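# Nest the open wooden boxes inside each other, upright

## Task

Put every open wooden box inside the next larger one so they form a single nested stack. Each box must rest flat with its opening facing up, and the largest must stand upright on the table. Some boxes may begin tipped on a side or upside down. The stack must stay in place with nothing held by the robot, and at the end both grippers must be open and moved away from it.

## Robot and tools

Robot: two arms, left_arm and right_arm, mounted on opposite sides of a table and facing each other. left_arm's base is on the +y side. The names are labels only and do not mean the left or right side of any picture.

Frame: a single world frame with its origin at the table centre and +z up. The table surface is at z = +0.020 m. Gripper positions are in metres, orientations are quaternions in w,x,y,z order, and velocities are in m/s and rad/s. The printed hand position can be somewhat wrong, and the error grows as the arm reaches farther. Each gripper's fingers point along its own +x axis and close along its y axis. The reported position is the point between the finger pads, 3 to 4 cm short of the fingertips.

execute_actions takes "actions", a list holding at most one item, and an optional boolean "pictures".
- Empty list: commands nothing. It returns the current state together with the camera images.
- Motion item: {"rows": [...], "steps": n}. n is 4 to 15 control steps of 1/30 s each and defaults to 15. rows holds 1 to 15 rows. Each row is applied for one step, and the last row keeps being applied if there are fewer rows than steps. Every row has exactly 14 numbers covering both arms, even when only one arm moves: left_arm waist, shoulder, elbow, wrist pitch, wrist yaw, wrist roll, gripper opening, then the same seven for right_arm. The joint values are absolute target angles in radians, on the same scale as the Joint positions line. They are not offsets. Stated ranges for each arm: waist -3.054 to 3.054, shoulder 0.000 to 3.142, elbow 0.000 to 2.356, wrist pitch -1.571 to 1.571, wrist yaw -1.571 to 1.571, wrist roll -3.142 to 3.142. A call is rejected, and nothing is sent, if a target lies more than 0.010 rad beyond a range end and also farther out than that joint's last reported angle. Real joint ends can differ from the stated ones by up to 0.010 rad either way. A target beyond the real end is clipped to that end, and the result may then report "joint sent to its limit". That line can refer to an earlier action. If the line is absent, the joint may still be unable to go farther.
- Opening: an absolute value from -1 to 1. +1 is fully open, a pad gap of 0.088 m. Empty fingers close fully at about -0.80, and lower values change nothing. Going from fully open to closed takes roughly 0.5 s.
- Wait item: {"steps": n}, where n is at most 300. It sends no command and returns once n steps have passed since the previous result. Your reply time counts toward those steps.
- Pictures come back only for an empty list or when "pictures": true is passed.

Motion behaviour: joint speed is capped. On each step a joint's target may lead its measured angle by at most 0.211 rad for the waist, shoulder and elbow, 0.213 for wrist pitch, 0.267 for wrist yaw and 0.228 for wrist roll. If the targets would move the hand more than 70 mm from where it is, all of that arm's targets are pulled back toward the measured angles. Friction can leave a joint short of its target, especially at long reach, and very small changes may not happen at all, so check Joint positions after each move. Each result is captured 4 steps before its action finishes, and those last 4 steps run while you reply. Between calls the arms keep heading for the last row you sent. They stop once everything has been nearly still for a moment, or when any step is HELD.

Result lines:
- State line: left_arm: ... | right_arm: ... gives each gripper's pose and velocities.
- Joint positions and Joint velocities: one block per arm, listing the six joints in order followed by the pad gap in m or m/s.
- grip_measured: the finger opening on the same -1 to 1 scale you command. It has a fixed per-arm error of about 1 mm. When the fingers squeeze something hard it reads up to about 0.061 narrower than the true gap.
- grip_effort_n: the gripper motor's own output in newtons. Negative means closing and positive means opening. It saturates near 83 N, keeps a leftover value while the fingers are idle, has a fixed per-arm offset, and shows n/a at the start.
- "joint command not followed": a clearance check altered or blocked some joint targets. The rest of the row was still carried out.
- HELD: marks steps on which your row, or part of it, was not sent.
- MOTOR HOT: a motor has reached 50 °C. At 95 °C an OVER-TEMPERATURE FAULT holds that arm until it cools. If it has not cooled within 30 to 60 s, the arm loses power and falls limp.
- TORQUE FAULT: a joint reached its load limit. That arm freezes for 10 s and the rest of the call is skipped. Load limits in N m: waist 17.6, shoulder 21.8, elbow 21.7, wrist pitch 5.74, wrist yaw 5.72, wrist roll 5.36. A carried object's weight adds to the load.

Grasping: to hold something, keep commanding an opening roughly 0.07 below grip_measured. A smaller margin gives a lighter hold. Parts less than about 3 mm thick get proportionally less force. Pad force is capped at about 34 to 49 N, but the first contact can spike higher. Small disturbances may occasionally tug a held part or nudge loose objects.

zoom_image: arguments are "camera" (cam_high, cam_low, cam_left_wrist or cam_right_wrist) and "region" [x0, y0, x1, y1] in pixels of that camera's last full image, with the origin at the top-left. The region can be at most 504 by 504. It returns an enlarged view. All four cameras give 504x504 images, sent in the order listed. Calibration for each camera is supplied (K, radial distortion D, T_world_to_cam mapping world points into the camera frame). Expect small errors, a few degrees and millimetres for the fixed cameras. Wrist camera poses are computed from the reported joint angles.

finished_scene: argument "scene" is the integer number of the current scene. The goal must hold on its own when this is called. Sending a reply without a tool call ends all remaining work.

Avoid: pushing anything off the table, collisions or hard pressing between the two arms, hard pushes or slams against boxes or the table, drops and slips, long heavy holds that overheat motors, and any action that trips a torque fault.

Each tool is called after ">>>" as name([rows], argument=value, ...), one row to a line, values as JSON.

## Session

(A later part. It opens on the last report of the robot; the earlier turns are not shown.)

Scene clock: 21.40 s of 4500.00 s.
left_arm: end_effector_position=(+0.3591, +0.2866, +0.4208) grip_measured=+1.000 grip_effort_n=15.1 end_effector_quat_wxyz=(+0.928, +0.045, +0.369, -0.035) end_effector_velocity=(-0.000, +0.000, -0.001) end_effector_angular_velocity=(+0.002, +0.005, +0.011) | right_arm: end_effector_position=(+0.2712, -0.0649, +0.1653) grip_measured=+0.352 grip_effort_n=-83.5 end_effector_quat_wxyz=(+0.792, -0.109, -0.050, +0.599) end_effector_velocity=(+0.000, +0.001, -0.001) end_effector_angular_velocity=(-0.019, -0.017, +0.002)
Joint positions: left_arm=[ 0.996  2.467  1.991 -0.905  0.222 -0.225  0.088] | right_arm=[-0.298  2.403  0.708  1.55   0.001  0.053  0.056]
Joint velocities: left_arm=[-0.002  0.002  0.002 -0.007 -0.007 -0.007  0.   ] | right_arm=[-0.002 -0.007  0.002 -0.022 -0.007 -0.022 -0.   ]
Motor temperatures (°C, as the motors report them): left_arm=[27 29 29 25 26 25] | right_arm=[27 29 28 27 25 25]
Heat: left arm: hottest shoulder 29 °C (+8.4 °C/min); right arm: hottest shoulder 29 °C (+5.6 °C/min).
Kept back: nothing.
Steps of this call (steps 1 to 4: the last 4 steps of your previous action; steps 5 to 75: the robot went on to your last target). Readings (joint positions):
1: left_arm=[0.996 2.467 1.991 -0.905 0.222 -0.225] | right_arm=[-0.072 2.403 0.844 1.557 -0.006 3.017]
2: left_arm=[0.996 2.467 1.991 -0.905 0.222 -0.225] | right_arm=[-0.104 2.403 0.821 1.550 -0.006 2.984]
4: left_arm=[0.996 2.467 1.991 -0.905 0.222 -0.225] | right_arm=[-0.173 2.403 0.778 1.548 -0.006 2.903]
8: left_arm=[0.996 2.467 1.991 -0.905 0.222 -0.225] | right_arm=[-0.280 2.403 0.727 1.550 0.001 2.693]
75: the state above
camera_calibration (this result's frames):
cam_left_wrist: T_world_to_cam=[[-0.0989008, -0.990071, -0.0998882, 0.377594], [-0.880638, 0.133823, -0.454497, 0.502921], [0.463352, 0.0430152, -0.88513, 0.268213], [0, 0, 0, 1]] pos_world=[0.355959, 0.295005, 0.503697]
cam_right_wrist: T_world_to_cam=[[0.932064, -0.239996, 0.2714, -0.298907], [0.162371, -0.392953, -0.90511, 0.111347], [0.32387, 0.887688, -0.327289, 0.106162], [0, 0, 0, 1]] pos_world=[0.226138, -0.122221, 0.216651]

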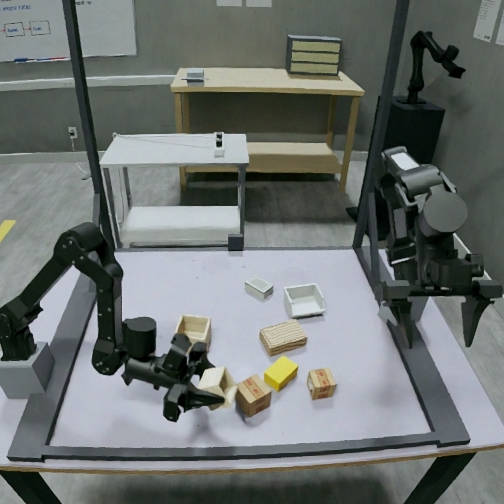

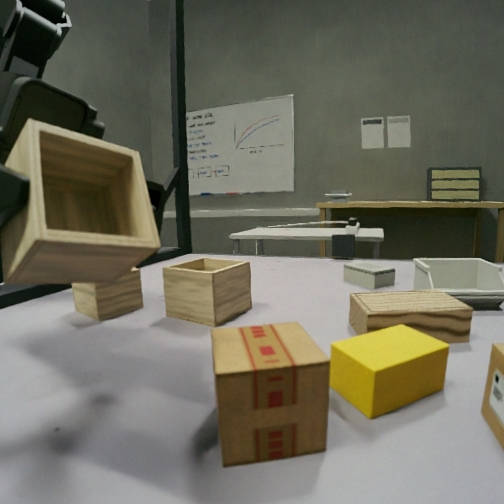

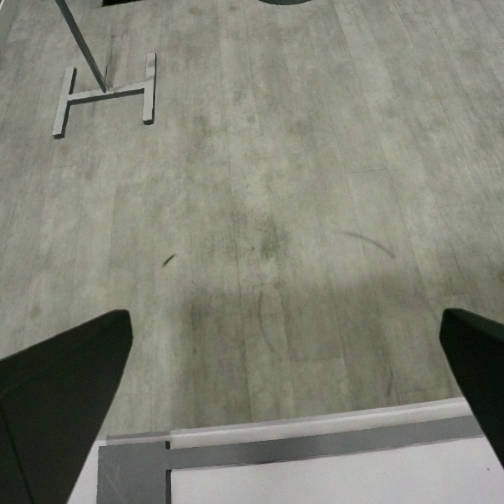

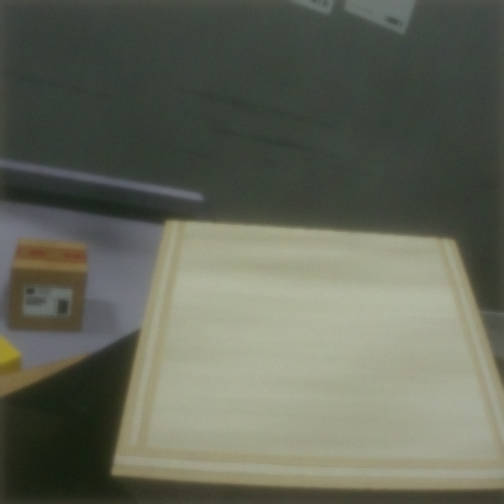

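>>> execute_actions([
  {"rows":[[1.0,2.467,1.991,-0.905,0.223,-0.225,1,-0.42,2.4,0.6,1.55,0,0.05,0.28],[1.0,2.467,1.991,-0.905,0.223,-0.225,1,-0.42,2.4,0.6,1.55,0,0.05,0.28],[1.0,2.467,1.991,-0.905,0.223,-0.225,1,-0.42,2.4,0.6,1.55,0,0.05,0.28],[1.0,2.467,1.991,-0.905,0.223,-0.225,1,-0.42,2.4,0.6,1.55,0,0.05,0.28],[1.0,2.467,1.991,-0.905,0.223,-0.225,1,-0.42,2.55,0.65,1.55,0,0.05,0.28]],"steps":15},
])

>>> execute_actions([
  {"steps":12},
], pictures=true)

Scene clock: 21.97 s of 4500.00 s.
left_arm: end_effector_position=(+0.3591, +0.2866, +0.4208) grip_measured=+1.000 grip_effort_n=15.6 end_effector_quat_wxyz=(+0.928, +0.045, +0.369, -0.035) end_effector_velocity=(-0.001, -0.001, -0.004) end_effector_angular_velocity=(-0.007, +0.015, +0.003) | right_arm: end_effector_position=(+0.3288, -0.1151, +0.1121) grip_measured=+0.352 grip_effort_n=-83.5 end_effector_quat_wxyz=(+0.830, -0.150, +0.026, +0.536) end_effector_velocity=(+0.010, -0.026, -0.069) end_effector_angular_velocity=(-0.164, +0.046, -0.038)
Joint positions: left_arm=[ 0.996  2.467  1.991 -0.905  0.222 -0.225  0.088] | right_arm=[-0.418  2.527  0.645  1.543  0.     0.051  0.056]
Joint velocities: left_arm=[-0.002  0.002 -0.002 -0.007  0.007 -0.007  0.   ] | right_arm=[-0.002  0.168  0.002 -0.007 -0.007 -0.022  0.   ]
Motor temperatures (°C, as the motors report them): left_arm=[27 29 29 25 26 25] | right_arm=[27 29 28 27 25 25]
Heat: left arm: hottest shoulder 29 °C (+8.2 °C/min); right arm: hottest shoulder 29 °C (+5.5 °C/min).
Steps of this call (steps 1 to 6: the robot went on to your last target; steps 7 to 17: the first 11 steps of this action). Readings (joint positions):
7: left_arm=[0.996 2.467 1.991 -0.905 0.222 -0.225] | right_arm=[-0.302 2.403 0.700 1.550 -0.003 0.052]
8: left_arm=[0.996 2.467 1.991 -0.905 0.222 -0.225] | right_arm=[-0.319 2.400 0.682 1.553 -0.006 0.051]
10: left_arm=[0.996 2.467 1.991 -0.905 0.222 -0.225] | right_arm=[-0.368 2.399 0.644 1.551 -0.004 0.051]
14: left_arm=[0.996 2.467 1.991 -0.905 0.222 -0.225] | right_arm=[-0.417 2.484 0.645 1.548 0.000 0.051]
17: the state above

Scene clock: 22.37 s of 4500.00 s.
left_arm: end_effector_position=(+0.3591, +0.2866, +0.4208) grip_measured=+1.000 grip_effort_n=15.1 end_effector_quat_wxyz=(+0.928, +0.045, +0.369, -0.035) end_effector_velocity=(-0.003, -0.000, +0.001) end_effector_angular_velocity=(+0.001, +0.001, +0.009) | right_arm: end_effector_position=(+0.3293, -0.1164, +0.1087) grip_measured=+0.352 grip_effort_n=-83.5 end_effector_quat_wxyz=(+0.830, -0.152, +0.028, +0.535) end_effector_velocity=(+0.000, -0.002, -0.003) end_effector_angular_velocity=(-0.014, +0.000, +0.003)
Joint positions: left_arm=[ 0.996  2.467  1.991 -0.905  0.222 -0.225  0.088] | right_arm=[-0.418  2.538  0.645  1.548  0.     0.051  0.056]
Joint velocities: left_arm=[-0.002 -0.007 -0.002 -0.007 -0.007 -0.007  0.   ] | right_arm=[-0.002  0.002 -0.002 -0.007 -0.007 -0.007 -0.   ]
Motor temperatures (°C, as the motors report them): left_arm=[27 29 29 25 26 25] | right_arm=[27 29 28 27 25 25]
Heat: left arm: hottest shoulder 29 °C (+8.0 °C/min); right arm: hottest shoulder 29 °C (+5.4 °C/min).
Kept back: nothing.
Steps of this call (steps 1 to 4: the last 4 steps of your previous action; steps 5 to 12: the robot went on to your last target). Readings (joint positions):
1: left_arm=[0.996 2.467 1.991 -0.905 0.222 -0.225] | right_arm=[-0.418 2.531 0.645 1.544 0.000 0.051]
2: left_arm=[0.996 2.467 1.991 -0.905 0.222 -0.225] | right_arm=[-0.418 2.532 0.645 1.546 0.000 0.051]
4: left_arm=[0.996 2.467 1.991 -0.905 0.222 -0.225] | right_arm=[-0.418 2.533 0.645 1.548 0.000 0.051]
8: left_arm=[0.996 2.467 1.991 -0.905 0.222 -0.225] | right_arm=[-0.418 2.536 0.645 1.548 0.000 0.051]
12: the state above
camera_calibration (this result's frames):
cam_left_wrist: T_world_to_cam=[[-0.0989008, -0.990071, -0.0998882, 0.377594], [-0.880638, 0.133823, -0.454497, 0.502921], [0.463352, 0.0430152, -0.88513, 0.268213], [0, 0, 0, 1]] pos_world=[0.355959, 0.295005, 0.503697]
cam_right_wrist: T_world_to_cam=[[0.897861, -0.356497, 0.258372, -0.35094], [0.0291448, -0.537423, -0.842809, 0.0506866], [0.439314, 0.764255, -0.472141, 0.0779137], [0, 0, 0, 1]] pos_world=[0.27939, -0.157415, 0.170178]

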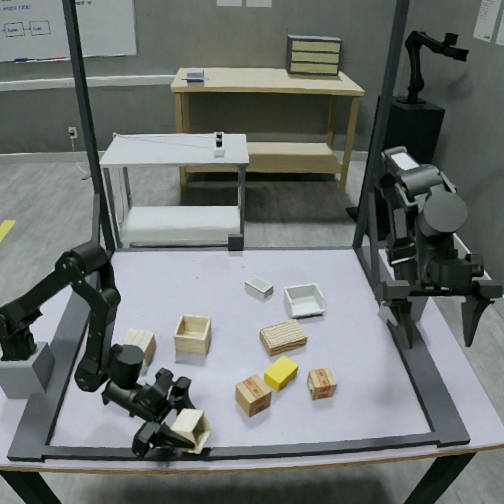

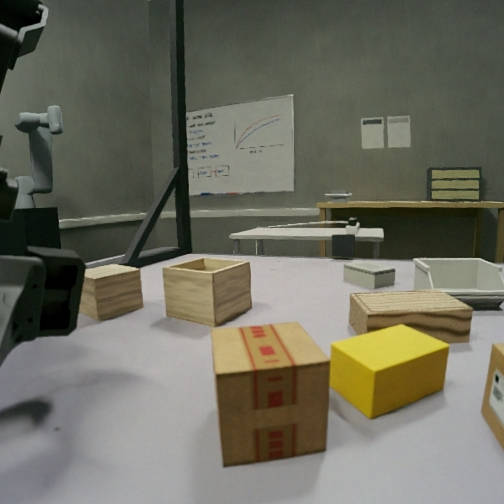

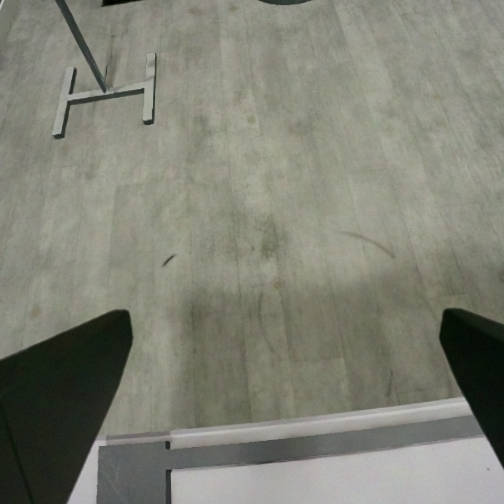

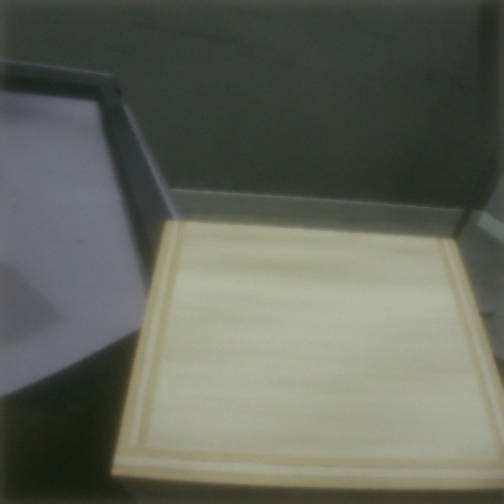

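>>> execute_actions([
  {"rows":[[1.0,2.467,1.991,-0.905,0.223,-0.225,1,-0.17,2.5,0.55,1.55,0,0.05,0.28]],"steps":15},
])

>>> execute_actions([
  {"steps":12},
], pictures=true)

Scene clock: 22.83 s of 4500.00 s.
left_arm: end_effector_position=(+0.3591, +0.2866, +0.4208) grip_measured=+1.000 grip_effort_n=15.1 end_effector_quat_wxyz=(+0.928, +0.045, +0.369, -0.035) end_effector_velocity=(-0.001, +0.002, -0.001) end_effector_angular_velocity=(+0.011, +0.000, +0.021) | right_arm: end_effector_position=(+0.2338, -0.1144, +0.0741) grip_measured=+0.352 grip_effort_n=-83.5 end_effector_quat_wxyz=(+0.757, -0.203, +0.050, +0.620) end_effector_velocity=(-0.002, -0.007, +0.004) end_effector_angular_velocity=(-0.014, -0.002, +0.003)
Joint positions: left_arm=[ 0.996  2.467  1.991 -0.905  0.222 -0.225  0.088] | right_arm=[-0.178  2.512  0.559  1.549 -0.003  0.051  0.056]
Joint velocities: left_arm=[-0.002 -0.002 -0.002 -0.007 -0.022 -0.007  0.   ] | right_arm=[-0.002 -0.032 -0.037 -0.007 -0.007 -0.007 -0.   ]
Motor temperatures (°C, as the motors report them): left_arm=[27 29 29 26 26 25] | right_arm=[27 29 28 27 25 25]
Heat: left arm: hottest shoulder 29 °C (+7.9 °C/min); right arm: hottest shoulder 29 °C (+5.3 °C/min).
Steps of this call (steps 1 to 3: the robot went on to your last target; steps 4 to 14: the first 11 steps of this action). Readings (joint positions):
4: left_arm=[0.996 2.467 1.991 -0.905 0.222 -0.225] | right_arm=[-0.411 2.537 0.640 1.548 0.006 0.051]
5: left_arm=[0.996 2.467 1.991 -0.905 0.222 -0.225] | right_arm=[-0.386 2.533 0.628 1.549 0.011 0.051]
7: left_arm=[0.996 2.467 1.991 -0.905 0.222 -0.225] | right_arm=[-0.305 2.525 0.599 1.549 0.008 0.051]
11: left_arm=[0.996 2.467 1.991 -0.905 0.222 -0.225] | right_arm=[-0.188 2.516 0.567 1.549 -0.003 0.051]
14: the state above

Scene clock: 23.23 s of 4500.00 s.
left_arm: end_effector_position=(+0.3591, +0.2866, +0.4208) grip_measured=+1.000 grip_effort_n=15.1 end_effector_quat_wxyz=(+0.928, +0.045, +0.369, -0.035) end_effector_velocity=(-0.002, +0.001, -0.003) end_effector_angular_velocity=(+0.002, +0.010, +0.013) | right_arm: end_effector_position=(+0.2319, -0.1149, +0.0739) grip_measured=+0.352 grip_effort_n=-83.5 end_effector_quat_wxyz=(+0.755, -0.204, +0.051, +0.621) end_effector_velocity=(-0.000, -0.001, +0.001) end_effector_angular_velocity=(+0.002, -0.010, -0.001)
Joint positions: left_arm=[ 0.996  2.467  1.991 -0.905  0.222 -0.225  0.088] | right_arm=[-0.174  2.509  0.556  1.549 -0.003  0.051  0.056]
Joint velocities: left_arm=[-0.002 -0.002 -0.007 -0.007 -0.007 -0.007  0.   ] | right_arm=[ 0.002 -0.002 -0.007  0.007  0.007 -0.007 -0.   ]
Motor temperatures (°C, as the motors report them): left_arm=[27 29 29 26 26 25] | right_arm=[27 29 28 27 25 25]
Heat: left arm: hottest shoulder 29 °C (+7.7 °C/min); right arm: hottest shoulder 29 °C (+5.2 °C/min).
Kept back: nothing.
Steps of this call (steps 1 to 4: the last 4 steps of your previous action; steps 5 to 12: the robot went on to your last target). Readings (joint positions):
1: left_arm=[0.996 2.467 1.991 -0.905 0.222 -0.225] | right_arm=[-0.178 2.511 0.559 1.549 -0.003 0.051]
2: left_arm=[0.996 2.467 1.991 -0.905 0.222 -0.225] | right_arm=[-0.178 2.511 0.558 1.549 -0.003 0.051]
4: left_arm=[0.996 2.467 1.991 -0.905 0.222 -0.225] | right_arm=[-0.177 2.510 0.557 1.549 -0.003 0.051]
8: left_arm=[0.996 2.467 1.991 -0.905 0.222 -0.225] | right_arm=[-0.174 2.509 0.556 1.549 -0.003 0.051]
12: the state above
camera_calibration (this result's frames):
cam_left_wrist: T_world_to_cam=[[-0.0989008, -0.990071, -0.0998882, 0.377594], [-0.880638, 0.133823, -0.454497, 0.502921], [0.463352, 0.0430152, -0.88513, 0.268213], [0, 0, 0, 1]] pos_world=[0.355959, 0.295005, 0.503697]
cam_right_wrist: T_world_to_cam=[[0.953553, -0.117817, 0.277229, -0.24083], [0.146688, -0.622218, -0.768978, -0.0174088], [0.263096, 0.773928, -0.576035, 0.152815], [0, 0, 0, 1]] pos_world=[0.191993, -0.157474, 0.141405]

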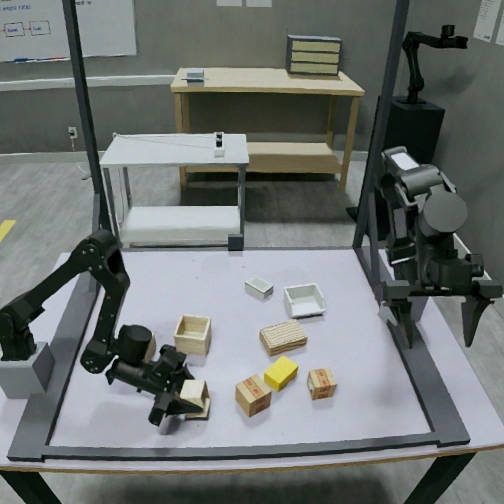

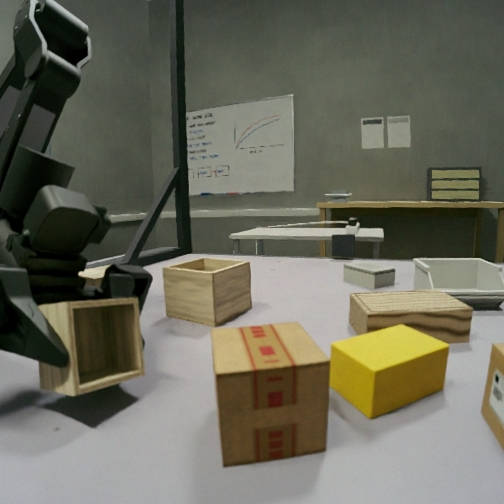

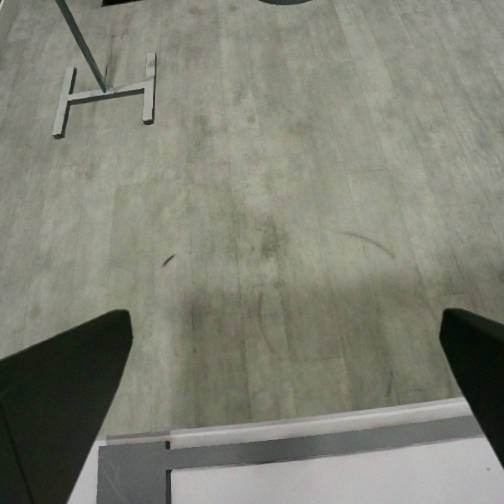

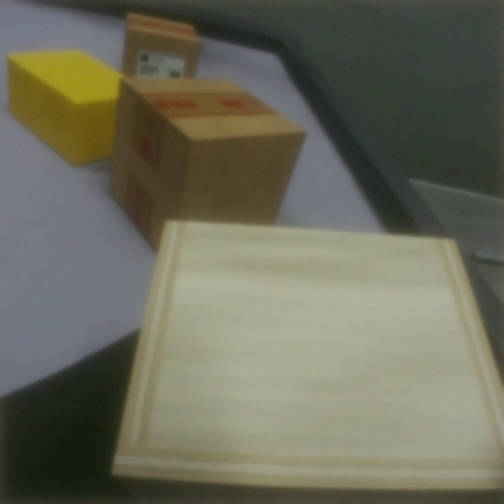

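>>> execute_actions([
  {"rows":[[1.0,2.467,1.991,-0.905,0.223,-0.225,1,-0.174,2.52,0.556,1.55,0,0.05,1]],"steps":15},
])

>>> execute_actions([
  {"rows":[[1.0,2.467,1.991,-0.905,0.223,-0.225,1,-0.174,2.1,0.556,1.3,0,0.05,1]],"steps":15},
])

>>> execute_actions([
  {"steps":15},
], pictures=true)

Scene clock: 23.73 s of 4500.00 s.
left_arm: end_effector_position=(+0.3591, +0.2866, +0.4208) grip_measured=+1.000 grip_effort_n=15.6 end_effector_quat_wxyz=(+0.928, +0.045, +0.369, -0.035) end_effector_velocity=(-0.002, -0.002, -0.002) end_effector_angular_velocity=(-0.019, +0.010, +0.011) | right_arm: end_effector_position=(+0.2318, -0.1149, +0.0739) grip_measured=+0.966 grip_effort_n=18.4 end_effector_quat_wxyz=(+0.755, -0.204, +0.051, +0.621) end_effector_velocity=(+0.001, -0.000, +0.003) end_effector_angular_velocity=(+0.011, +0.003, -0.009)
Joint positions: left_arm=[ 0.996  2.467  1.991 -0.905  0.222 -0.225  0.088] | right_arm=[-0.173  2.509  0.556  1.549 -0.003  0.051  0.086]
Joint velocities: left_arm=[-0.002 -0.002 -0.002 -0.007  0.007 -0.022  0.   ] | right_arm=[-0.002 -0.002 -0.002  0.007  0.007  0.007  0.013]
Motor temperatures (°C, as the motors report them): left_arm=[27 29 29 26 26 25] | right_arm=[27 29 28 27 25 25]
Heat: left arm: hottest shoulder 29 °C (+7.6 °C/min); right arm: hottest shoulder 29 °C (+5.1 °C/min).
Steps of this call (steps 1 to 4: the robot went on to your last target; steps 5 to 15: the first 11 steps of this action). Readings (joint positions):
5: left_arm=[0.996 2.467 1.991 -0.905 0.222 -0.225] | right_arm=[-0.173 2.509 0.556 1.549 -0.003 0.051]
6: left_arm=[0.996 2.467 1.991 -0.905 0.222 -0.225] | right_arm=[-0.173 2.509 0.556 1.549 -0.003 0.051]
8: left_arm=[0.996 2.467 1.991 -0.905 0.222 -0.225] | right_arm=[-0.173 2.509 0.556 1.549 -0.003 0.051]
12: left_arm=[0.996 2.467 1.991 -0.905 0.222 -0.225] | right_arm=[-0.173 2.509 0.556 1.549 -0.003 0.051]
15: the state above

Scene clock: 24.23 s of 4500.00 s.
left_arm: end_effector_position=(+0.3591, +0.2866, +0.4208) grip_measured=+1.000 grip_effort_n=15.1 end_effector_quat_wxyz=(+0.928, +0.045, +0.369, -0.035) end_effector_velocity=(-0.000, +0.000, -0.001) end_effector_angular_velocity=(+0.012, +0.005, +0.001) | right_arm: end_effector_position=(+0.2045, -0.0823, +0.1768) grip_measured=+0.997 grip_effort_n=17.9 end_effector_quat_wxyz=(+0.754, -0.154, -0.009, +0.638) end_effector_velocity=(-0.025, +0.010, +0.078) end_effector_angular_velocity=(+0.102, -0.034, +0.047)
Joint positions: left_arm=[ 0.996  2.467  1.991 -0.905  0.222 -0.225  0.088] | right_arm=[-0.173  2.127  0.56   1.322 -0.003  0.051  0.088]
Joint velocities: left_arm=[-0.002  0.002  0.002 -0.007 -0.007  0.007  0.   ] | right_arm=[ 0.002 -0.286 -0.002 -0.168 -0.007 -0.022  0.   ]
Motor temperatures (°C, as the motors report them): left_arm=[27 29 29 26 26 25] | right_arm=[27 29 28 27 25 25]
Heat: left arm: hottest shoulder 29 °C (+7.4 °C/min); right arm: hottest shoulder 29 °C (+5.0 °C/min).
Steps of this call (steps 1 to 4: the last 4 steps of your previous action; steps 5 to 15: the first 11 steps of this action). Readings (joint positions):
5: left_arm=[0.996 2.467 1.991 -0.905 0.222 -0.225] | right_arm=[-0.173 2.491 0.556 1.522 -0.003 0.051]
6: left_arm=[0.996 2.467 1.991 -0.905 0.222 -0.225] | right_arm=[-0.173 2.454 0.553 1.450 -0.003 0.051]
8: left_arm=[0.996 2.467 1.991 -0.905 0.222 -0.225] | right_arm=[-0.173 2.369 0.551 1.389 -0.003 0.051]
12: left_arm=[0.996 2.467 1.991 -0.905 0.222 -0.225] | right_arm=[-0.173 2.188 0.554 1.338 -0.003 0.051]
15: the state above

Scene clock: 24.73 s of 4500.00 s.
left_arm: end_effector_position=(+0.3591, +0.2866, +0.4208) grip_measured=+1.000 grip_effort_n=15.6 end_effector_quat_wxyz=(+0.928, +0.045, +0.369, -0.035) end_effector_velocity=(+0.001, +0.004, +0.002) end_effector_angular_velocity=(+0.007, -0.014, +0.019) | right_arm: end_effector_position=(+0.2034, -0.0820, +0.1805) grip_measured=+0.998 grip_effort_n=18.4 end_effector_quat_wxyz=(+0.754, -0.154, -0.009, +0.638) end_effector_velocity=(+0.001, -0.001, -0.002) end_effector_angular_velocity=(-0.019, -0.021, -0.006)
Joint positions: left_arm=[ 0.996  2.467  1.991 -0.905  0.222 -0.225  0.088] | right_arm=[-0.173  2.109  0.56   1.303 -0.003  0.051  0.088]
Joint velocities: left_arm=[ 0.002 -0.002 -0.002  0.007 -0.022 -0.007  0.   ] | right_arm=[ 0.002 -0.007 -0.002 -0.022  0.007 -0.022 -0.   ]
Motor temperatures (°C, as the motors report them): left_arm=[27 29 29 26 26 25] | right_arm=[27 29 28 27 25 25]
Heat: left arm: hottest shoulder 29 °C (+7.3 °C/min); right arm: hottest shoulder 29 °C (+4.9 °C/min).
Kept back: nothing.
Steps of this call (steps 1 to 4: the last 4 steps of your previous action; steps 5 to 15: the robot went on to your last target). Readings (joint positions):
1: left_arm=[0.996 2.467 1.991 -0.905 0.222 -0.225] | right_arm=[-0.173 2.120 0.560 1.316 -0.003 0.051]
2: left_arm=[0.996 2.467 1.991 -0.905 0.222 -0.225] | right_arm=[-0.173 2.118 0.560 1.311 -0.003 0.051]
4: left_arm=[0.996 2.467 1.991 -0.905 0.222 -0.225] | right_arm=[-0.173 2.117 0.560 1.306 -0.003 0.051]
8: left_arm=[0.996 2.467 1.991 -0.905 0.222 -0.225] | right_arm=[-0.173 2.111 0.560 1.305 -0.003 0.051]
15: the state above
camera_calibration (this result's frames):
cam_left_wrist: T_world_to_cam=[[-0.0989008, -0.990071, -0.0998882, 0.377594], [-0.880638, 0.133823, -0.454497, 0.502921], [0.463352, 0.0430152, -0.88513, 0.268213], [0, 0, 0, 1]] pos_world=[0.355959, 0.295005, 0.503697]
cam_right_wrist: T_world_to_cam=[[0.953224, -0.115459, 0.279345, -0.23948], [0.189475, -0.491818, -0.849832, 0.105809], [0.235507, 0.863009, -0.446936, 0.185814], [0, 0, 0, 1]] pos_world=[0.164469, -0.13597, 0.239865]

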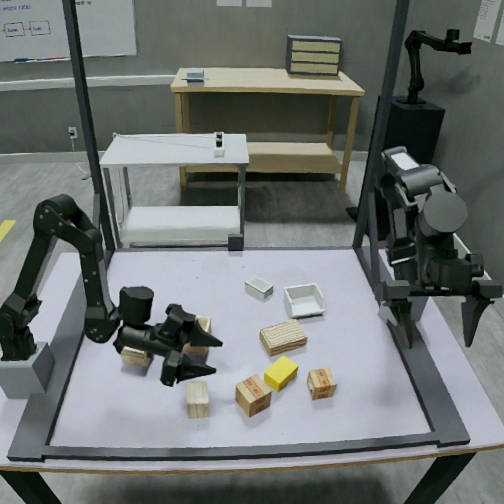

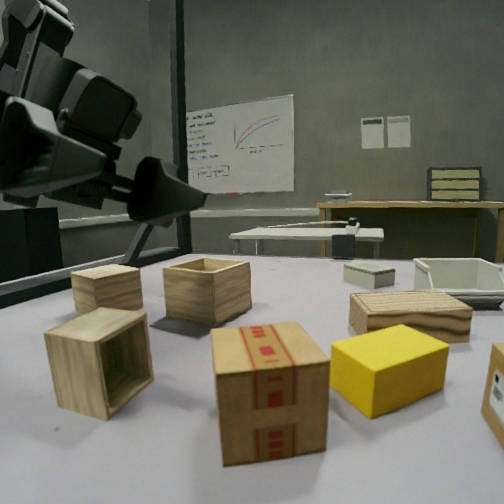

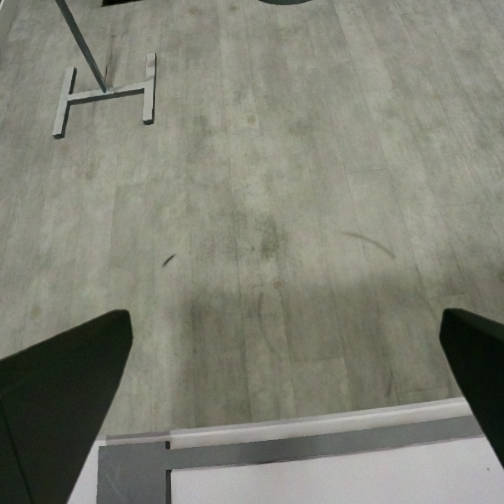

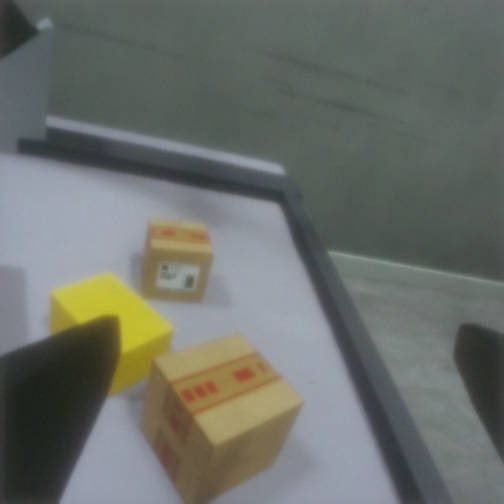

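>>> execute_actions([
  {"rows":[[1.0,2.467,1.991,-0.905,0.223,-0.225,1,-0.166,2.2,1.9,-1.3,0,0.05,1]],"steps":15},
])

>>> execute_actions([
  {"steps":50},
])

>>> execute_actions([
  {"rows":[[1.0,2.467,1.991,-0.905,0.223,-0.225,1,-0.166,2.53,2.097,-1.467,0,0.05,1]],"steps":15},
])

>>> execute_actions([
  {"steps":15},
], pictures=true)

Scene clock: 25.67 s of 4500.00 s.
left_arm: end_effector_position=(+0.3591, +0.2866, +0.4208) grip_measured=+1.000 grip_effort_n=15.6 end_effector_quat_wxyz=(+0.928, +0.045, +0.369, -0.035) end_effector_velocity=(-0.001, -0.000, +0.001) end_effector_angular_velocity=(+0.012, +0.000, -0.001) | right_arm: end_effector_position=(+0.2114, +0.0160, +0.1924) grip_measured=+0.998 grip_effort_n=18.4 end_effector_quat_wxyz=(+0.754, -0.194, +0.039, +0.626) end_effector_velocity=(-0.031, +0.270, +0.211) end_effector_angular_velocity=(-0.050, +0.007, +0.006)
Joint positions: left_arm=[ 0.996  2.467  1.991 -0.905  0.222 -0.225  0.088] | right_arm=[-0.17   2.185  1.039  0.774 -0.003  0.051  0.088]
Joint velocities: left_arm=[-0.002 -0.002  0.002 -0.007 -0.007  0.007  0.   ] | right_arm=[-0.002  0.007  1.404 -1.443 -0.022 -0.007 -0.   ]
Motor temperatures (°C, as the motors report them): left_arm=[27 29 29 26 26 25] | right_arm=[27 30 28 27 25 25]
Heat: left arm: hottest shoulder 29 °C (+7.0 °C/min); right arm: hottest shoulder 30 °C (+7.0 °C/min).
Steps of this call (steps 1 to 15: the robot went on to your last target; steps 16 to 17: nothing new was sent; steps 18 to 28: the first 11 steps of this action). Readings (joint positions):
18: left_arm=[0.996 2.467 1.991 -0.905 0.222 -0.225] | right_arm=[-0.173 2.113 0.575 1.280 -0.003 0.051]
19: left_arm=[0.996 2.467 1.991 -0.905 0.222 -0.225] | right_arm=[-0.173 2.125 0.615 1.221 -0.003 0.051]
21: left_arm=[0.996 2.467 1.991 -0.905 0.222 -0.225] | right_arm=[-0.172 2.160 0.714 1.117 -0.003 0.051]
25: left_arm=[0.996 2.467 1.991 -0.905 0.222 -0.225] | right_arm=[-0.171 2.183 0.898 0.920 -0.003 0.051]
28: the state above

Scene clock: 27.33 s of 4500.00 s.
left_arm: end_effector_position=(+0.3591, +0.2866, +0.4208) grip_measured=+1.000 grip_effort_n=15.6 end_effector_quat_wxyz=(+0.928, +0.045, +0.369, -0.035) end_effector_velocity=(-0.000, +0.004, +0.002) end_effector_angular_velocity=(+0.020, -0.009, +0.029) | right_arm: end_effector_position=(+0.1853, -0.0943, +0.2296) grip_measured=+0.998 grip_effort_n=18.4 end_effector_quat_wxyz=(+0.616, -0.516, +0.458, +0.381) end_effector_velocity=(-0.004, -0.018, -0.001) end_effector_angular_velocity=(-0.071, +0.032, -0.032)
Joint positions: left_arm=[ 0.996  2.467  1.991 -0.905  0.222 -0.225  0.088] | right_arm=[-0.17   2.187  1.89  -1.291 -0.003  0.051  0.088]
Joint velocities: left_arm=[-0.002 -0.002  0.002 -0.007 -0.037 -0.007  0.   ] | right_arm=[-0.002 -0.002 -0.002 -0.081 -0.022  0.007 -0.   ]
Motor temperatures (°C, as the motors report them): left_arm=[27 29 29 26 26 25] | right_arm=[28 30 28 27 25 25]
Heat: left arm: hottest shoulder 29 °C (+6.6 °C/min); right arm: hottest shoulder 30 °C (+6.6 °C/min).
Kept back: nothing.
Steps of this call (steps 1 to 4: the last 4 steps of your previous action; steps 5 to 50: the robot went on to your last target). Readings (joint positions):
1: left_arm=[0.996 2.467 1.991 -0.905 0.222 -0.225] | right_arm=[-0.170 2.185 1.086 0.725 -0.003 0.051]
2: left_arm=[0.996 2.467 1.991 -0.905 0.222 -0.225] | right_arm=[-0.170 2.186 1.133 0.676 -0.003 0.051]
4: left_arm=[0.996 2.467 1.991 -0.905 0.222 -0.225] | right_arm=[-0.170 2.186 1.227 0.578 -0.003 0.051]
8: left_arm=[0.996 2.467 1.991 -0.905 0.222 -0.225] | right_arm=[-0.170 2.186 1.413 0.381 -0.003 0.051]
50: the state above

Scene clock: 27.70 s of 4500.00 s.
left_arm: end_effector_position=(+0.3591, +0.2866, +0.4208) grip_measured=+1.000 grip_effort_n=15.6 end_effector_quat_wxyz=(+0.928, +0.045, +0.369, -0.035) end_effector_velocity=(-0.002, -0.002, -0.002) end_effector_angular_velocity=(+0.015, +0.006, -0.003) | right_arm: end_effector_position=(+0.2095, -0.1035, +0.1469) grip_measured=+0.998 grip_effort_n=18.8 end_effector_quat_wxyz=(+0.540, -0.573, +0.544, +0.290) end_effector_velocity=(+0.020, -0.029, -0.071) end_effector_angular_velocity=(-0.236, +0.026, -0.066)
Joint positions: left_arm=[ 0.996  2.467  1.991 -0.905  0.222 -0.225  0.088] | right_arm=[-0.17   2.517  2.072 -1.457 -0.003  0.051  0.088]
Joint velocities: left_arm=[-0.007 -0.002 -0.002 -0.007 -0.007  0.007  0.   ] | right_arm=[-0.002  0.198  0.002 -0.051  0.007 -0.007 -0.   ]
Motor temperatures (°C, as the motors report them): left_arm=[27 30 29 26 26 25] | right_arm=[28 30 28 27 25 25]
Heat: left arm: hottest shoulder 30 °C (+8.7 °C/min); right arm: hottest shoulder 30 °C (+6.5 °C/min).
Steps of this call (steps 1 to 11: the first 11 steps of this action). Readings (joint positions):
1: left_arm=[0.996 2.467 1.991 -0.905 0.222 -0.225] | right_arm=[-0.170 2.208 1.911 -1.323 -0.003 0.051]
2: left_arm=[0.996 2.467 1.991 -0.905 0.222 -0.225] | right_arm=[-0.170 2.243 1.964 -1.369 -0.003 0.051]
4: left_arm=[0.996 2.467 1.991 -0.905 0.222 -0.225] | right_arm=[-0.170 2.322 2.039 -1.394 -0.003 0.051]
8: left_arm=[0.996 2.467 1.991 -0.905 0.222 -0.225] | right_arm=[-0.170 2.464 2.072 -1.445 -0.003 0.051]
11: the state above

Scene clock: 28.20 s of 4500.00 s.
left_arm: end_effector_position=(+0.3591, +0.2866, +0.4208) grip_measured=+1.000 grip_effort_n=15.1 end_effector_quat_wxyz=(+0.928, +0.045, +0.369, -0.035) end_effector_velocity=(-0.005, +0.001, -0.001) end_effector_angular_velocity=(+0.002, +0.014, +0.015) | right_arm: end_effector_position=(+0.2091, -0.1009, +0.1494) grip_measured=+0.998 grip_effort_n=17.9 end_effector_quat_wxyz=(+0.542, -0.572, +0.542, +0.292) end_effector_velocity=(+0.001, -0.003, +0.001) end_effector_angular_velocity=(-0.003, +0.002, -0.033)
Joint positions: left_arm=[ 0.996  2.467  1.991 -0.905  0.222 -0.225  0.088] | right_arm=[-0.17   2.521  2.09  -1.465 -0.003  0.051  0.088]
Joint velocities: left_arm=[-0.002 -0.007 -0.002 -0.022 -0.007 -0.007  0.   ] | right_arm=[-0.007 -0.002 -0.007 -0.007 -0.007  0.022 -0.   ]
Motor temperatures (°C, as the motors report them): left_arm=[27 30 29 26 26 25] | right_arm=[28 30 28 27 25 25]
Heat: left arm: hottest shoulder 30 °C (+8.5 °C/min); right arm: hottest shoulder 30 °C (+6.4 °C/min).
Kept back: nothing.
Steps of this call (steps 1 to 4: the last 4 steps of your previous action; steps 5 to 15: the robot went on to your last target). Readings (joint positions):
1: left_arm=[0.996 2.467 1.991 -0.905 0.222 -0.225] | right_arm=[-0.170 2.521 2.072 -1.459 -0.003 0.051]
2: left_arm=[0.996 2.467 1.991 -0.905 0.222 -0.225] | right_arm=[-0.170 2.521 2.073 -1.462 -0.003 0.051]
4: left_arm=[0.996 2.467 1.991 -0.905 0.222 -0.225] | right_arm=[-0.170 2.521 2.083 -1.464 -0.003 0.051]
8: left_arm=[0.996 2.467 1.991 -0.905 0.222 -0.225] | right_arm=[-0.170 2.521 2.090 -1.464 -0.003 0.051]
15: the state above
camera_calibration (this result's frames):
cam_left_wrist: T_world_to_cam=[[-0.0989008, -0.990071, -0.0998882, 0.377594], [-0.880638, 0.133823, -0.454497, 0.502921], [0.463352, 0.0430152, -0.88513, 0.268213], [0, 0, 0, 1]] pos_world=[0.355959, 0.295005, 0.503697]
cam_right_wrist: T_world_to_cam=[[0.949745, -0.140453, 0.279744, -0.240247], [-0.270398, -0.818347, 0.507142, -0.0704915], [0.157698, -0.557298, -0.815199, 0.114855], [0, 0, 0, 1]] pos_world=[0.191, -0.0274214, 0.196586]

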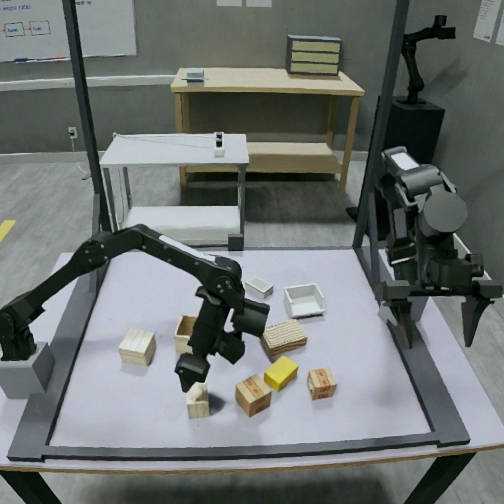

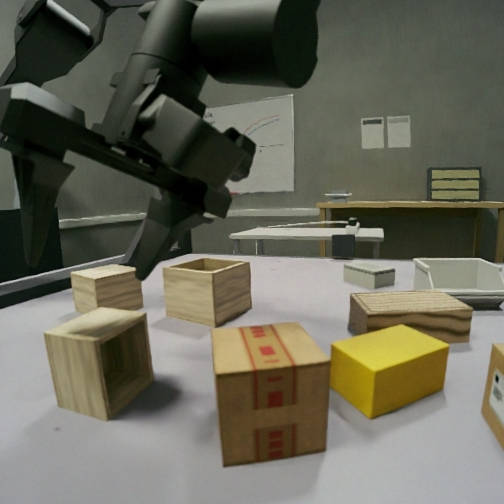

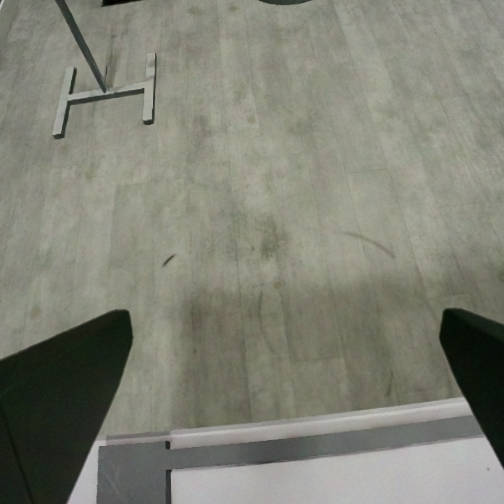

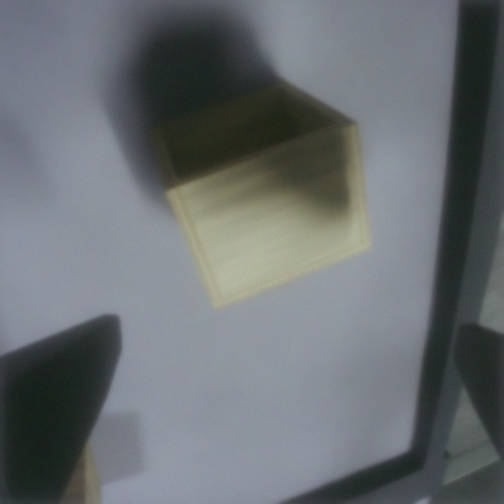

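>>> execute_actions([
  {"rows":[[1.0,2.467,1.991,-0.905,0.223,-0.225,1,-0.14,2.60,2.04,-1.34,0,0.05,1]],"steps":15},
])

>>> execute_actions([
  {"steps":10},
], pictures=true)

Scene clock: 28.70 s of 4500.00 s.
left_arm: end_effector_position=(+0.3591, +0.2866, +0.4208) grip_measured=+1.000 grip_effort_n=15.1 end_effector_quat_wxyz=(+0.928, +0.045, +0.369, -0.035) end_effector_velocity=(-0.001, -0.001, -0.004) end_effector_angular_velocity=(+0.014, +0.014, -0.018) | right_arm: end_effector_position=(+0.2105, -0.0942, +0.1056) grip_measured=+0.998 grip_effort_n=17.9 end_effector_quat_wxyz=(+0.537, -0.581, +0.534, +0.300) end_effector_velocity=(+0.009, +0.011, -0.004) end_effector_angular_velocity=(+0.054, -0.010, +0.013)
Joint positions: left_arm=[ 0.996  2.467  1.991 -0.905  0.222 -0.225  0.088] | right_arm=[-0.141  2.589  2.049 -1.349 -0.003  0.051  0.088]
Joint velocities: left_arm=[-0.002  0.002 -0.002 -0.007  0.007  0.022  0.   ] | right_arm=[-0.012  0.002 -0.007  0.066  0.007 -0.007 -0.   ]
Motor temperatures (°C, as the motors report them): left_arm=[27 30 29 26 26 25] | right_arm=[28 30 28 27 25 25]
Heat: left arm: hottest shoulder 30 °C (+8.4 °C/min); right arm: hottest shoulder 30 °C (+6.3 °C/min).
Steps of this call (steps 1 to 4: the robot went on to your last target; steps 5 to 15: the first 11 steps of this action). Readings (joint positions):
5: left_arm=[0.996 2.467 1.991 -0.905 0.222 -0.225] | right_arm=[-0.169 2.525 2.088 -1.458 -0.003 0.051]
6: left_arm=[0.996 2.467 1.991 -0.905 0.222 -0.225] | right_arm=[-0.167 2.530 2.083 -1.426 -0.003 0.051]
8: left_arm=[0.996 2.467 1.991 -0.905 0.222 -0.225] | right_arm=[-0.159 2.550 2.077 -1.380 -0.003 0.051]
12: left_arm=[0.996 2.467 1.991 -0.905 0.222 -0.225] | right_arm=[-0.143 2.584 2.054 -1.356 -0.003 0.051]
15: the state above

Scene clock: 29.03 s of 4500.00 s.
left_arm: end_effector_position=(+0.3591, +0.2866, +0.4208) grip_measured=+1.000 grip_effort_n=15.1 end_effector_quat_wxyz=(+0.928, +0.045, +0.369, -0.035) end_effector_velocity=(-0.003, +0.000, -0.001) end_effector_angular_velocity=(+0.012, +0.005, +0.001) | right_arm: end_effector_position=(+0.2108, -0.0930, +0.1052) grip_measured=+0.998 grip_effort_n=18.4 end_effector_quat_wxyz=(+0.539, -0.580, +0.532, +0.301) end_effector_velocity=(-0.003, -0.003, +0.002) end_effector_angular_velocity=(-0.010, +0.020, -0.020)
Joint positions: left_arm=[ 0.996  2.467  1.991 -0.905  0.222 -0.225  0.088] | right_arm=[-0.141  2.589  2.049 -1.343 -0.003  0.051  0.088]
Joint velocities: left_arm=[-0.002 -0.007 -0.007 -0.007 -0.007  0.007  0.   ] | right_arm=[-0.002 -0.002  0.002 -0.022 -0.022  0.007 -0.   ]
Motor temperatures (°C, as the motors report them): left_arm=[27 30 29 26 26 25] | right_arm=[28 30 28 27 25 25]
Heat: left arm: hottest shoulder 30 °C (+8.3 °C/min); right arm: hottest shoulder 30 °C (+6.2 °C/min).
Kept back: nothing.
Steps of this call (steps 1 to 4: the last 4 steps of your previous action; steps 5 to 10: the robot went on to your last target). Readings (joint positions):
1: left_arm=[0.996 2.467 1.991 -0.905 0.222 -0.225] | right_arm=[-0.141 2.589 2.049 -1.346 -0.003 0.051]
2: left_arm=[0.996 2.467 1.991 -0.905 0.222 -0.225] | right_arm=[-0.141 2.589 2.049 -1.345 -0.003 0.051]
4: left_arm=[0.996 2.467 1.991 -0.905 0.222 -0.225] | right_arm=[-0.141 2.589 2.049 -1.344 -0.003 0.051]
8: left_arm=[0.996 2.467 1.991 -0.905 0.222 -0.225] | right_arm=[-0.141 2.589 2.049 -1.343 -0.003 0.051]
10: the state above
camera_calibration (this result's frames):
cam_left_wrist: T_world_to_cam=[[-0.0989008, -0.990071, -0.0998882, 0.377594], [-0.880638, 0.133823, -0.454497, 0.502921], [0.463352, 0.0430152, -0.88513, 0.268213], [0, 0, 0, 1]] pos_world=[0.355959, 0.295005, 0.503697]
cam_right_wrist: T_world_to_cam=[[0.953236, -0.111159, 0.281042, -0.226531], [-0.245101, -0.828387, 0.503686, -0.0470815], [0.176823, -0.549016, -0.816894, 0.0799391], [0, 0, 0, 1]] pos_world=[0.190263, -0.0202948, 0.152681]

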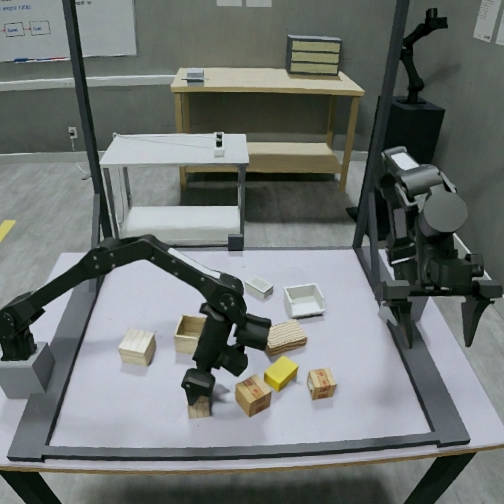

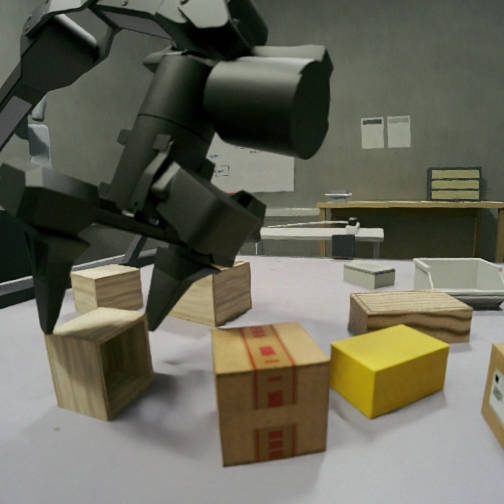

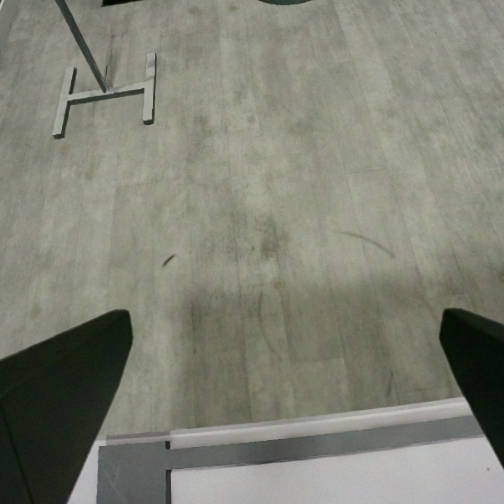

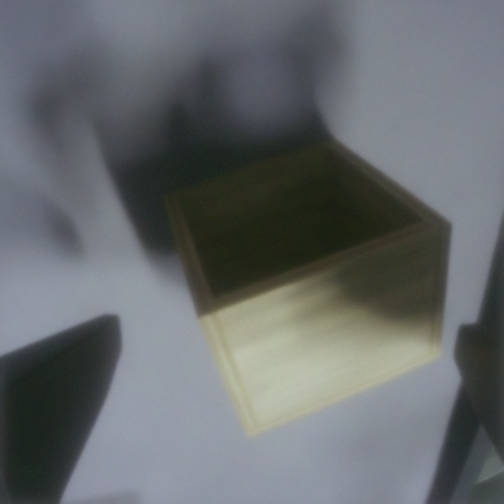

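>>> execute_actions([
  {"rows":[[1.0,2.467,1.991,-0.905,0.223,-0.225,1,-0.165,2.589,2.049,-1.34,0,0.05,1],[1.0,2.467,1.991,-0.905,0.223,-0.225,1,-0.165,2.589,2.049,-1.34,0,0.05,1],[1.0,2.467,1.991,-0.905,0.223,-0.225,1,-0.165,2.589,2.049,-1.34,0,0.05,1],[1.0,2.467,1.991,-0.905,0.223,-0.225,1,-0.165,2.589,2.049,-1.34,0,0.05,1],[1.0,2.467,1.991,-0.905,0.223,-0.225,1,-0.165,2.589,2.049,-1.34,0,0.05,1],[1.0,2.467,1.991,-0.905,0.223,-0.225,1,-0.165,2.67,2.0,-1.22,0,0.05,1]],"steps":15},
])

>>> execute_actions([
  {"steps":12},
], pictures=true)

Scene clock: 29.67 s of 4500.00 s.
left_arm: end_effector_position=(+0.3591, +0.2866, +0.4208) grip_measured=+1.000 grip_effort_n=15.1 end_effector_quat_wxyz=(+0.928, +0.045, +0.369, -0.035) end_effector_velocity=(-0.002, -0.002, -0.002) end_effector_angular_velocity=(+0.005, +0.006, +0.007) | right_arm: end_effector_position=(+0.2304, -0.0891, +0.0798) grip_measured=+0.998 grip_effort_n=18.4 end_effector_quat_wxyz=(+0.550, -0.568, +0.532, +0.303) end_effector_velocity=(+0.038, -0.067, -0.151) end_effector_angular_velocity=(-0.280, +0.045, -0.084)
Joint positions: left_arm=[ 0.996  2.467  1.991 -0.905  0.222 -0.225  0.088] | right_arm=[-0.166  2.637  2.022 -1.246 -0.003  0.051  0.088]
Joint velocities: left_arm=[-0.007 -0.002 -0.002 -0.007 -0.007 -0.007  0.   ] | right_arm=[-0.002  0.276 -0.188  0.168 -0.007 -0.007 -0.   ]
Motor temperatures (°C, as the motors report them): left_arm=[27 30 29 26 26 25] | right_arm=[28 31 28 27 25 25]
Heat: left arm: hottest shoulder 30 °C (+8.1 °C/min); right arm: hottest shoulder 31 °C (+8.1 °C/min).
Steps of this call (steps 1 to 8: the robot went on to your last target; steps 9 to 19: the first 11 steps of this action). Readings (joint positions):
9: left_arm=[0.996 2.467 1.991 -0.905 0.222 -0.225] | right_arm=[-0.141 2.589 2.049 -1.343 -0.003 0.051]
10: left_arm=[0.996 2.467 1.991 -0.905 0.222 -0.225] | right_arm=[-0.143 2.589 2.049 -1.343 -0.003 0.051]
12: left_arm=[0.996 2.467 1.991 -0.905 0.222 -0.225] | right_arm=[-0.151 2.589 2.049 -1.342 -0.003 0.051]
16: left_arm=[0.996 2.467 1.991 -0.905 0.222 -0.225] | right_arm=[-0.164 2.607 2.038 -1.271 -0.003 0.051]
19: the state above

Scene clock: 30.07 s of 4500.00 s.
left_arm: end_effector_position=(+0.3591, +0.2866, +0.4208) grip_measured=+1.000 grip_effort_n=15.1 end_effector_quat_wxyz=(+0.928, +0.045, +0.369, -0.035) end_effector_velocity=(-0.002, -0.002, -0.002) end_effector_angular_velocity=(-0.006, +0.007, +0.017) | right_arm: end_effector_position=(+0.2340, -0.0885, +0.0729) grip_measured=+0.998 grip_effort_n=18.8 end_effector_quat_wxyz=(+0.551, -0.566, +0.532, +0.305) end_effector_velocity=(-0.000, -0.003, -0.001) end_effector_angular_velocity=(-0.015, +0.014, +0.013)
Joint positions: left_arm=[ 0.996  2.467  1.991 -0.905  0.222 -0.225  0.088] | right_arm=[-0.17   2.649  2.015 -1.222 -0.003  0.05   0.088]
Joint velocities: left_arm=[-0.007 -0.002 -0.002 -0.007 -0.007 -0.022  0.   ] | right_arm=[-0.002  0.002 -0.002 -0.007 -0.007 -0.022 -0.   ]
Motor temperatures (°C, as the motors report them): left_arm=[27 30 30 26 26 25] | right_arm=[28 31 28 27 25 25]
Heat: left arm: hottest shoulder 30 °C (+8.0 °C/min); right arm: hottest shoulder 31 °C (+8.0 °C/min).
Kept back: nothing.
Steps of this call (steps 1 to 4: the last 4 steps of your previous action; steps 5 to 12: the robot went on to your last target). Readings (joint positions):
1: left_arm=[0.996 2.467 1.991 -0.905 0.222 -0.225] | right_arm=[-0.166 2.646 2.017 -1.240 -0.003 0.051]
2: left_arm=[0.996 2.467 1.991 -0.905 0.222 -0.225] | right_arm=[-0.168 2.649 2.015 -1.239 -0.004 0.050]
4: left_arm=[0.996 2.467 1.991 -0.905 0.222 -0.225] | right_arm=[-0.170 2.649 2.015 -1.226 -0.003 0.050]
8: left_arm=[0.996 2.467 1.991 -0.905 0.222 -0.225] | right_arm=[-0.170 2.649 2.015 -1.223 -0.003 0.050]
12: the state above
camera_calibration (this result's frames):
cam_left_wrist: T_world_to_cam=[[-0.0989008, -0.990071, -0.0998882, 0.377594], [-0.880638, 0.133823, -0.454497, 0.502921], [0.463352, 0.0430152, -0.88513, 0.268213], [0, 0, 0, 1]] pos_world=[0.355959, 0.295005, 0.503697]
cam_right_wrist: T_world_to_cam=[[0.950436, -0.138691, 0.278275, -0.240678], [-0.26176, -0.839918, 0.475416, -0.0164382], [0.167792, -0.524693, -0.834592, 0.0574428], [0, 0, 0, 1]] pos_world=[0.214808, -0.017047, 0.122731]

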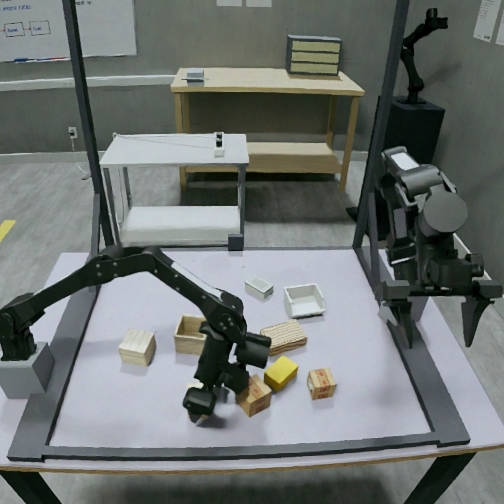

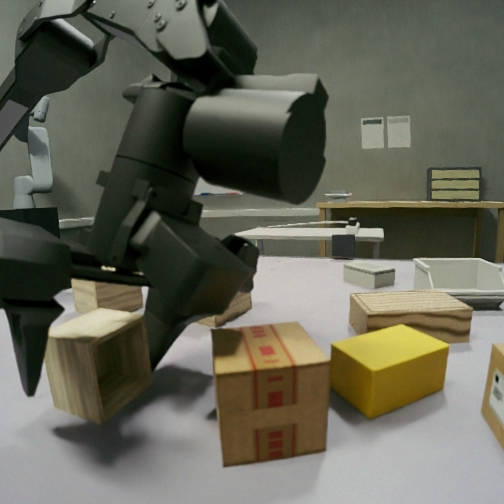

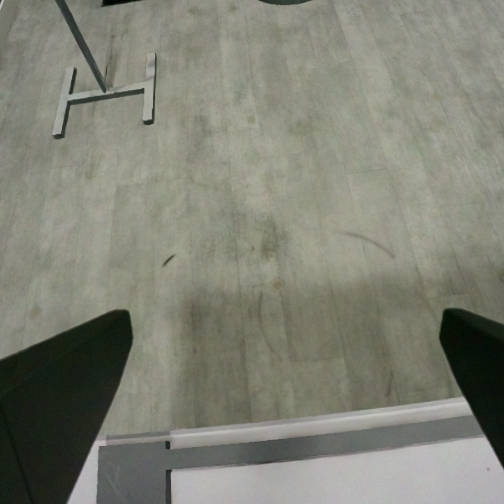

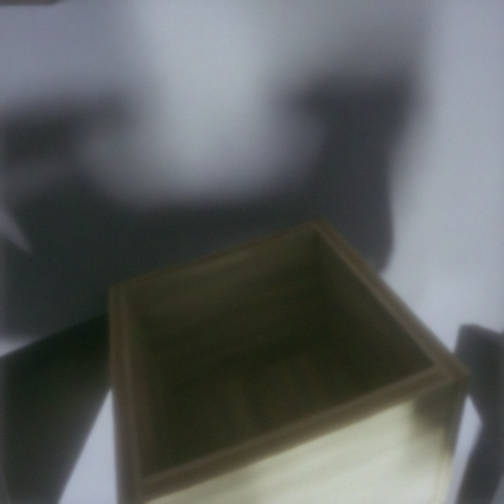

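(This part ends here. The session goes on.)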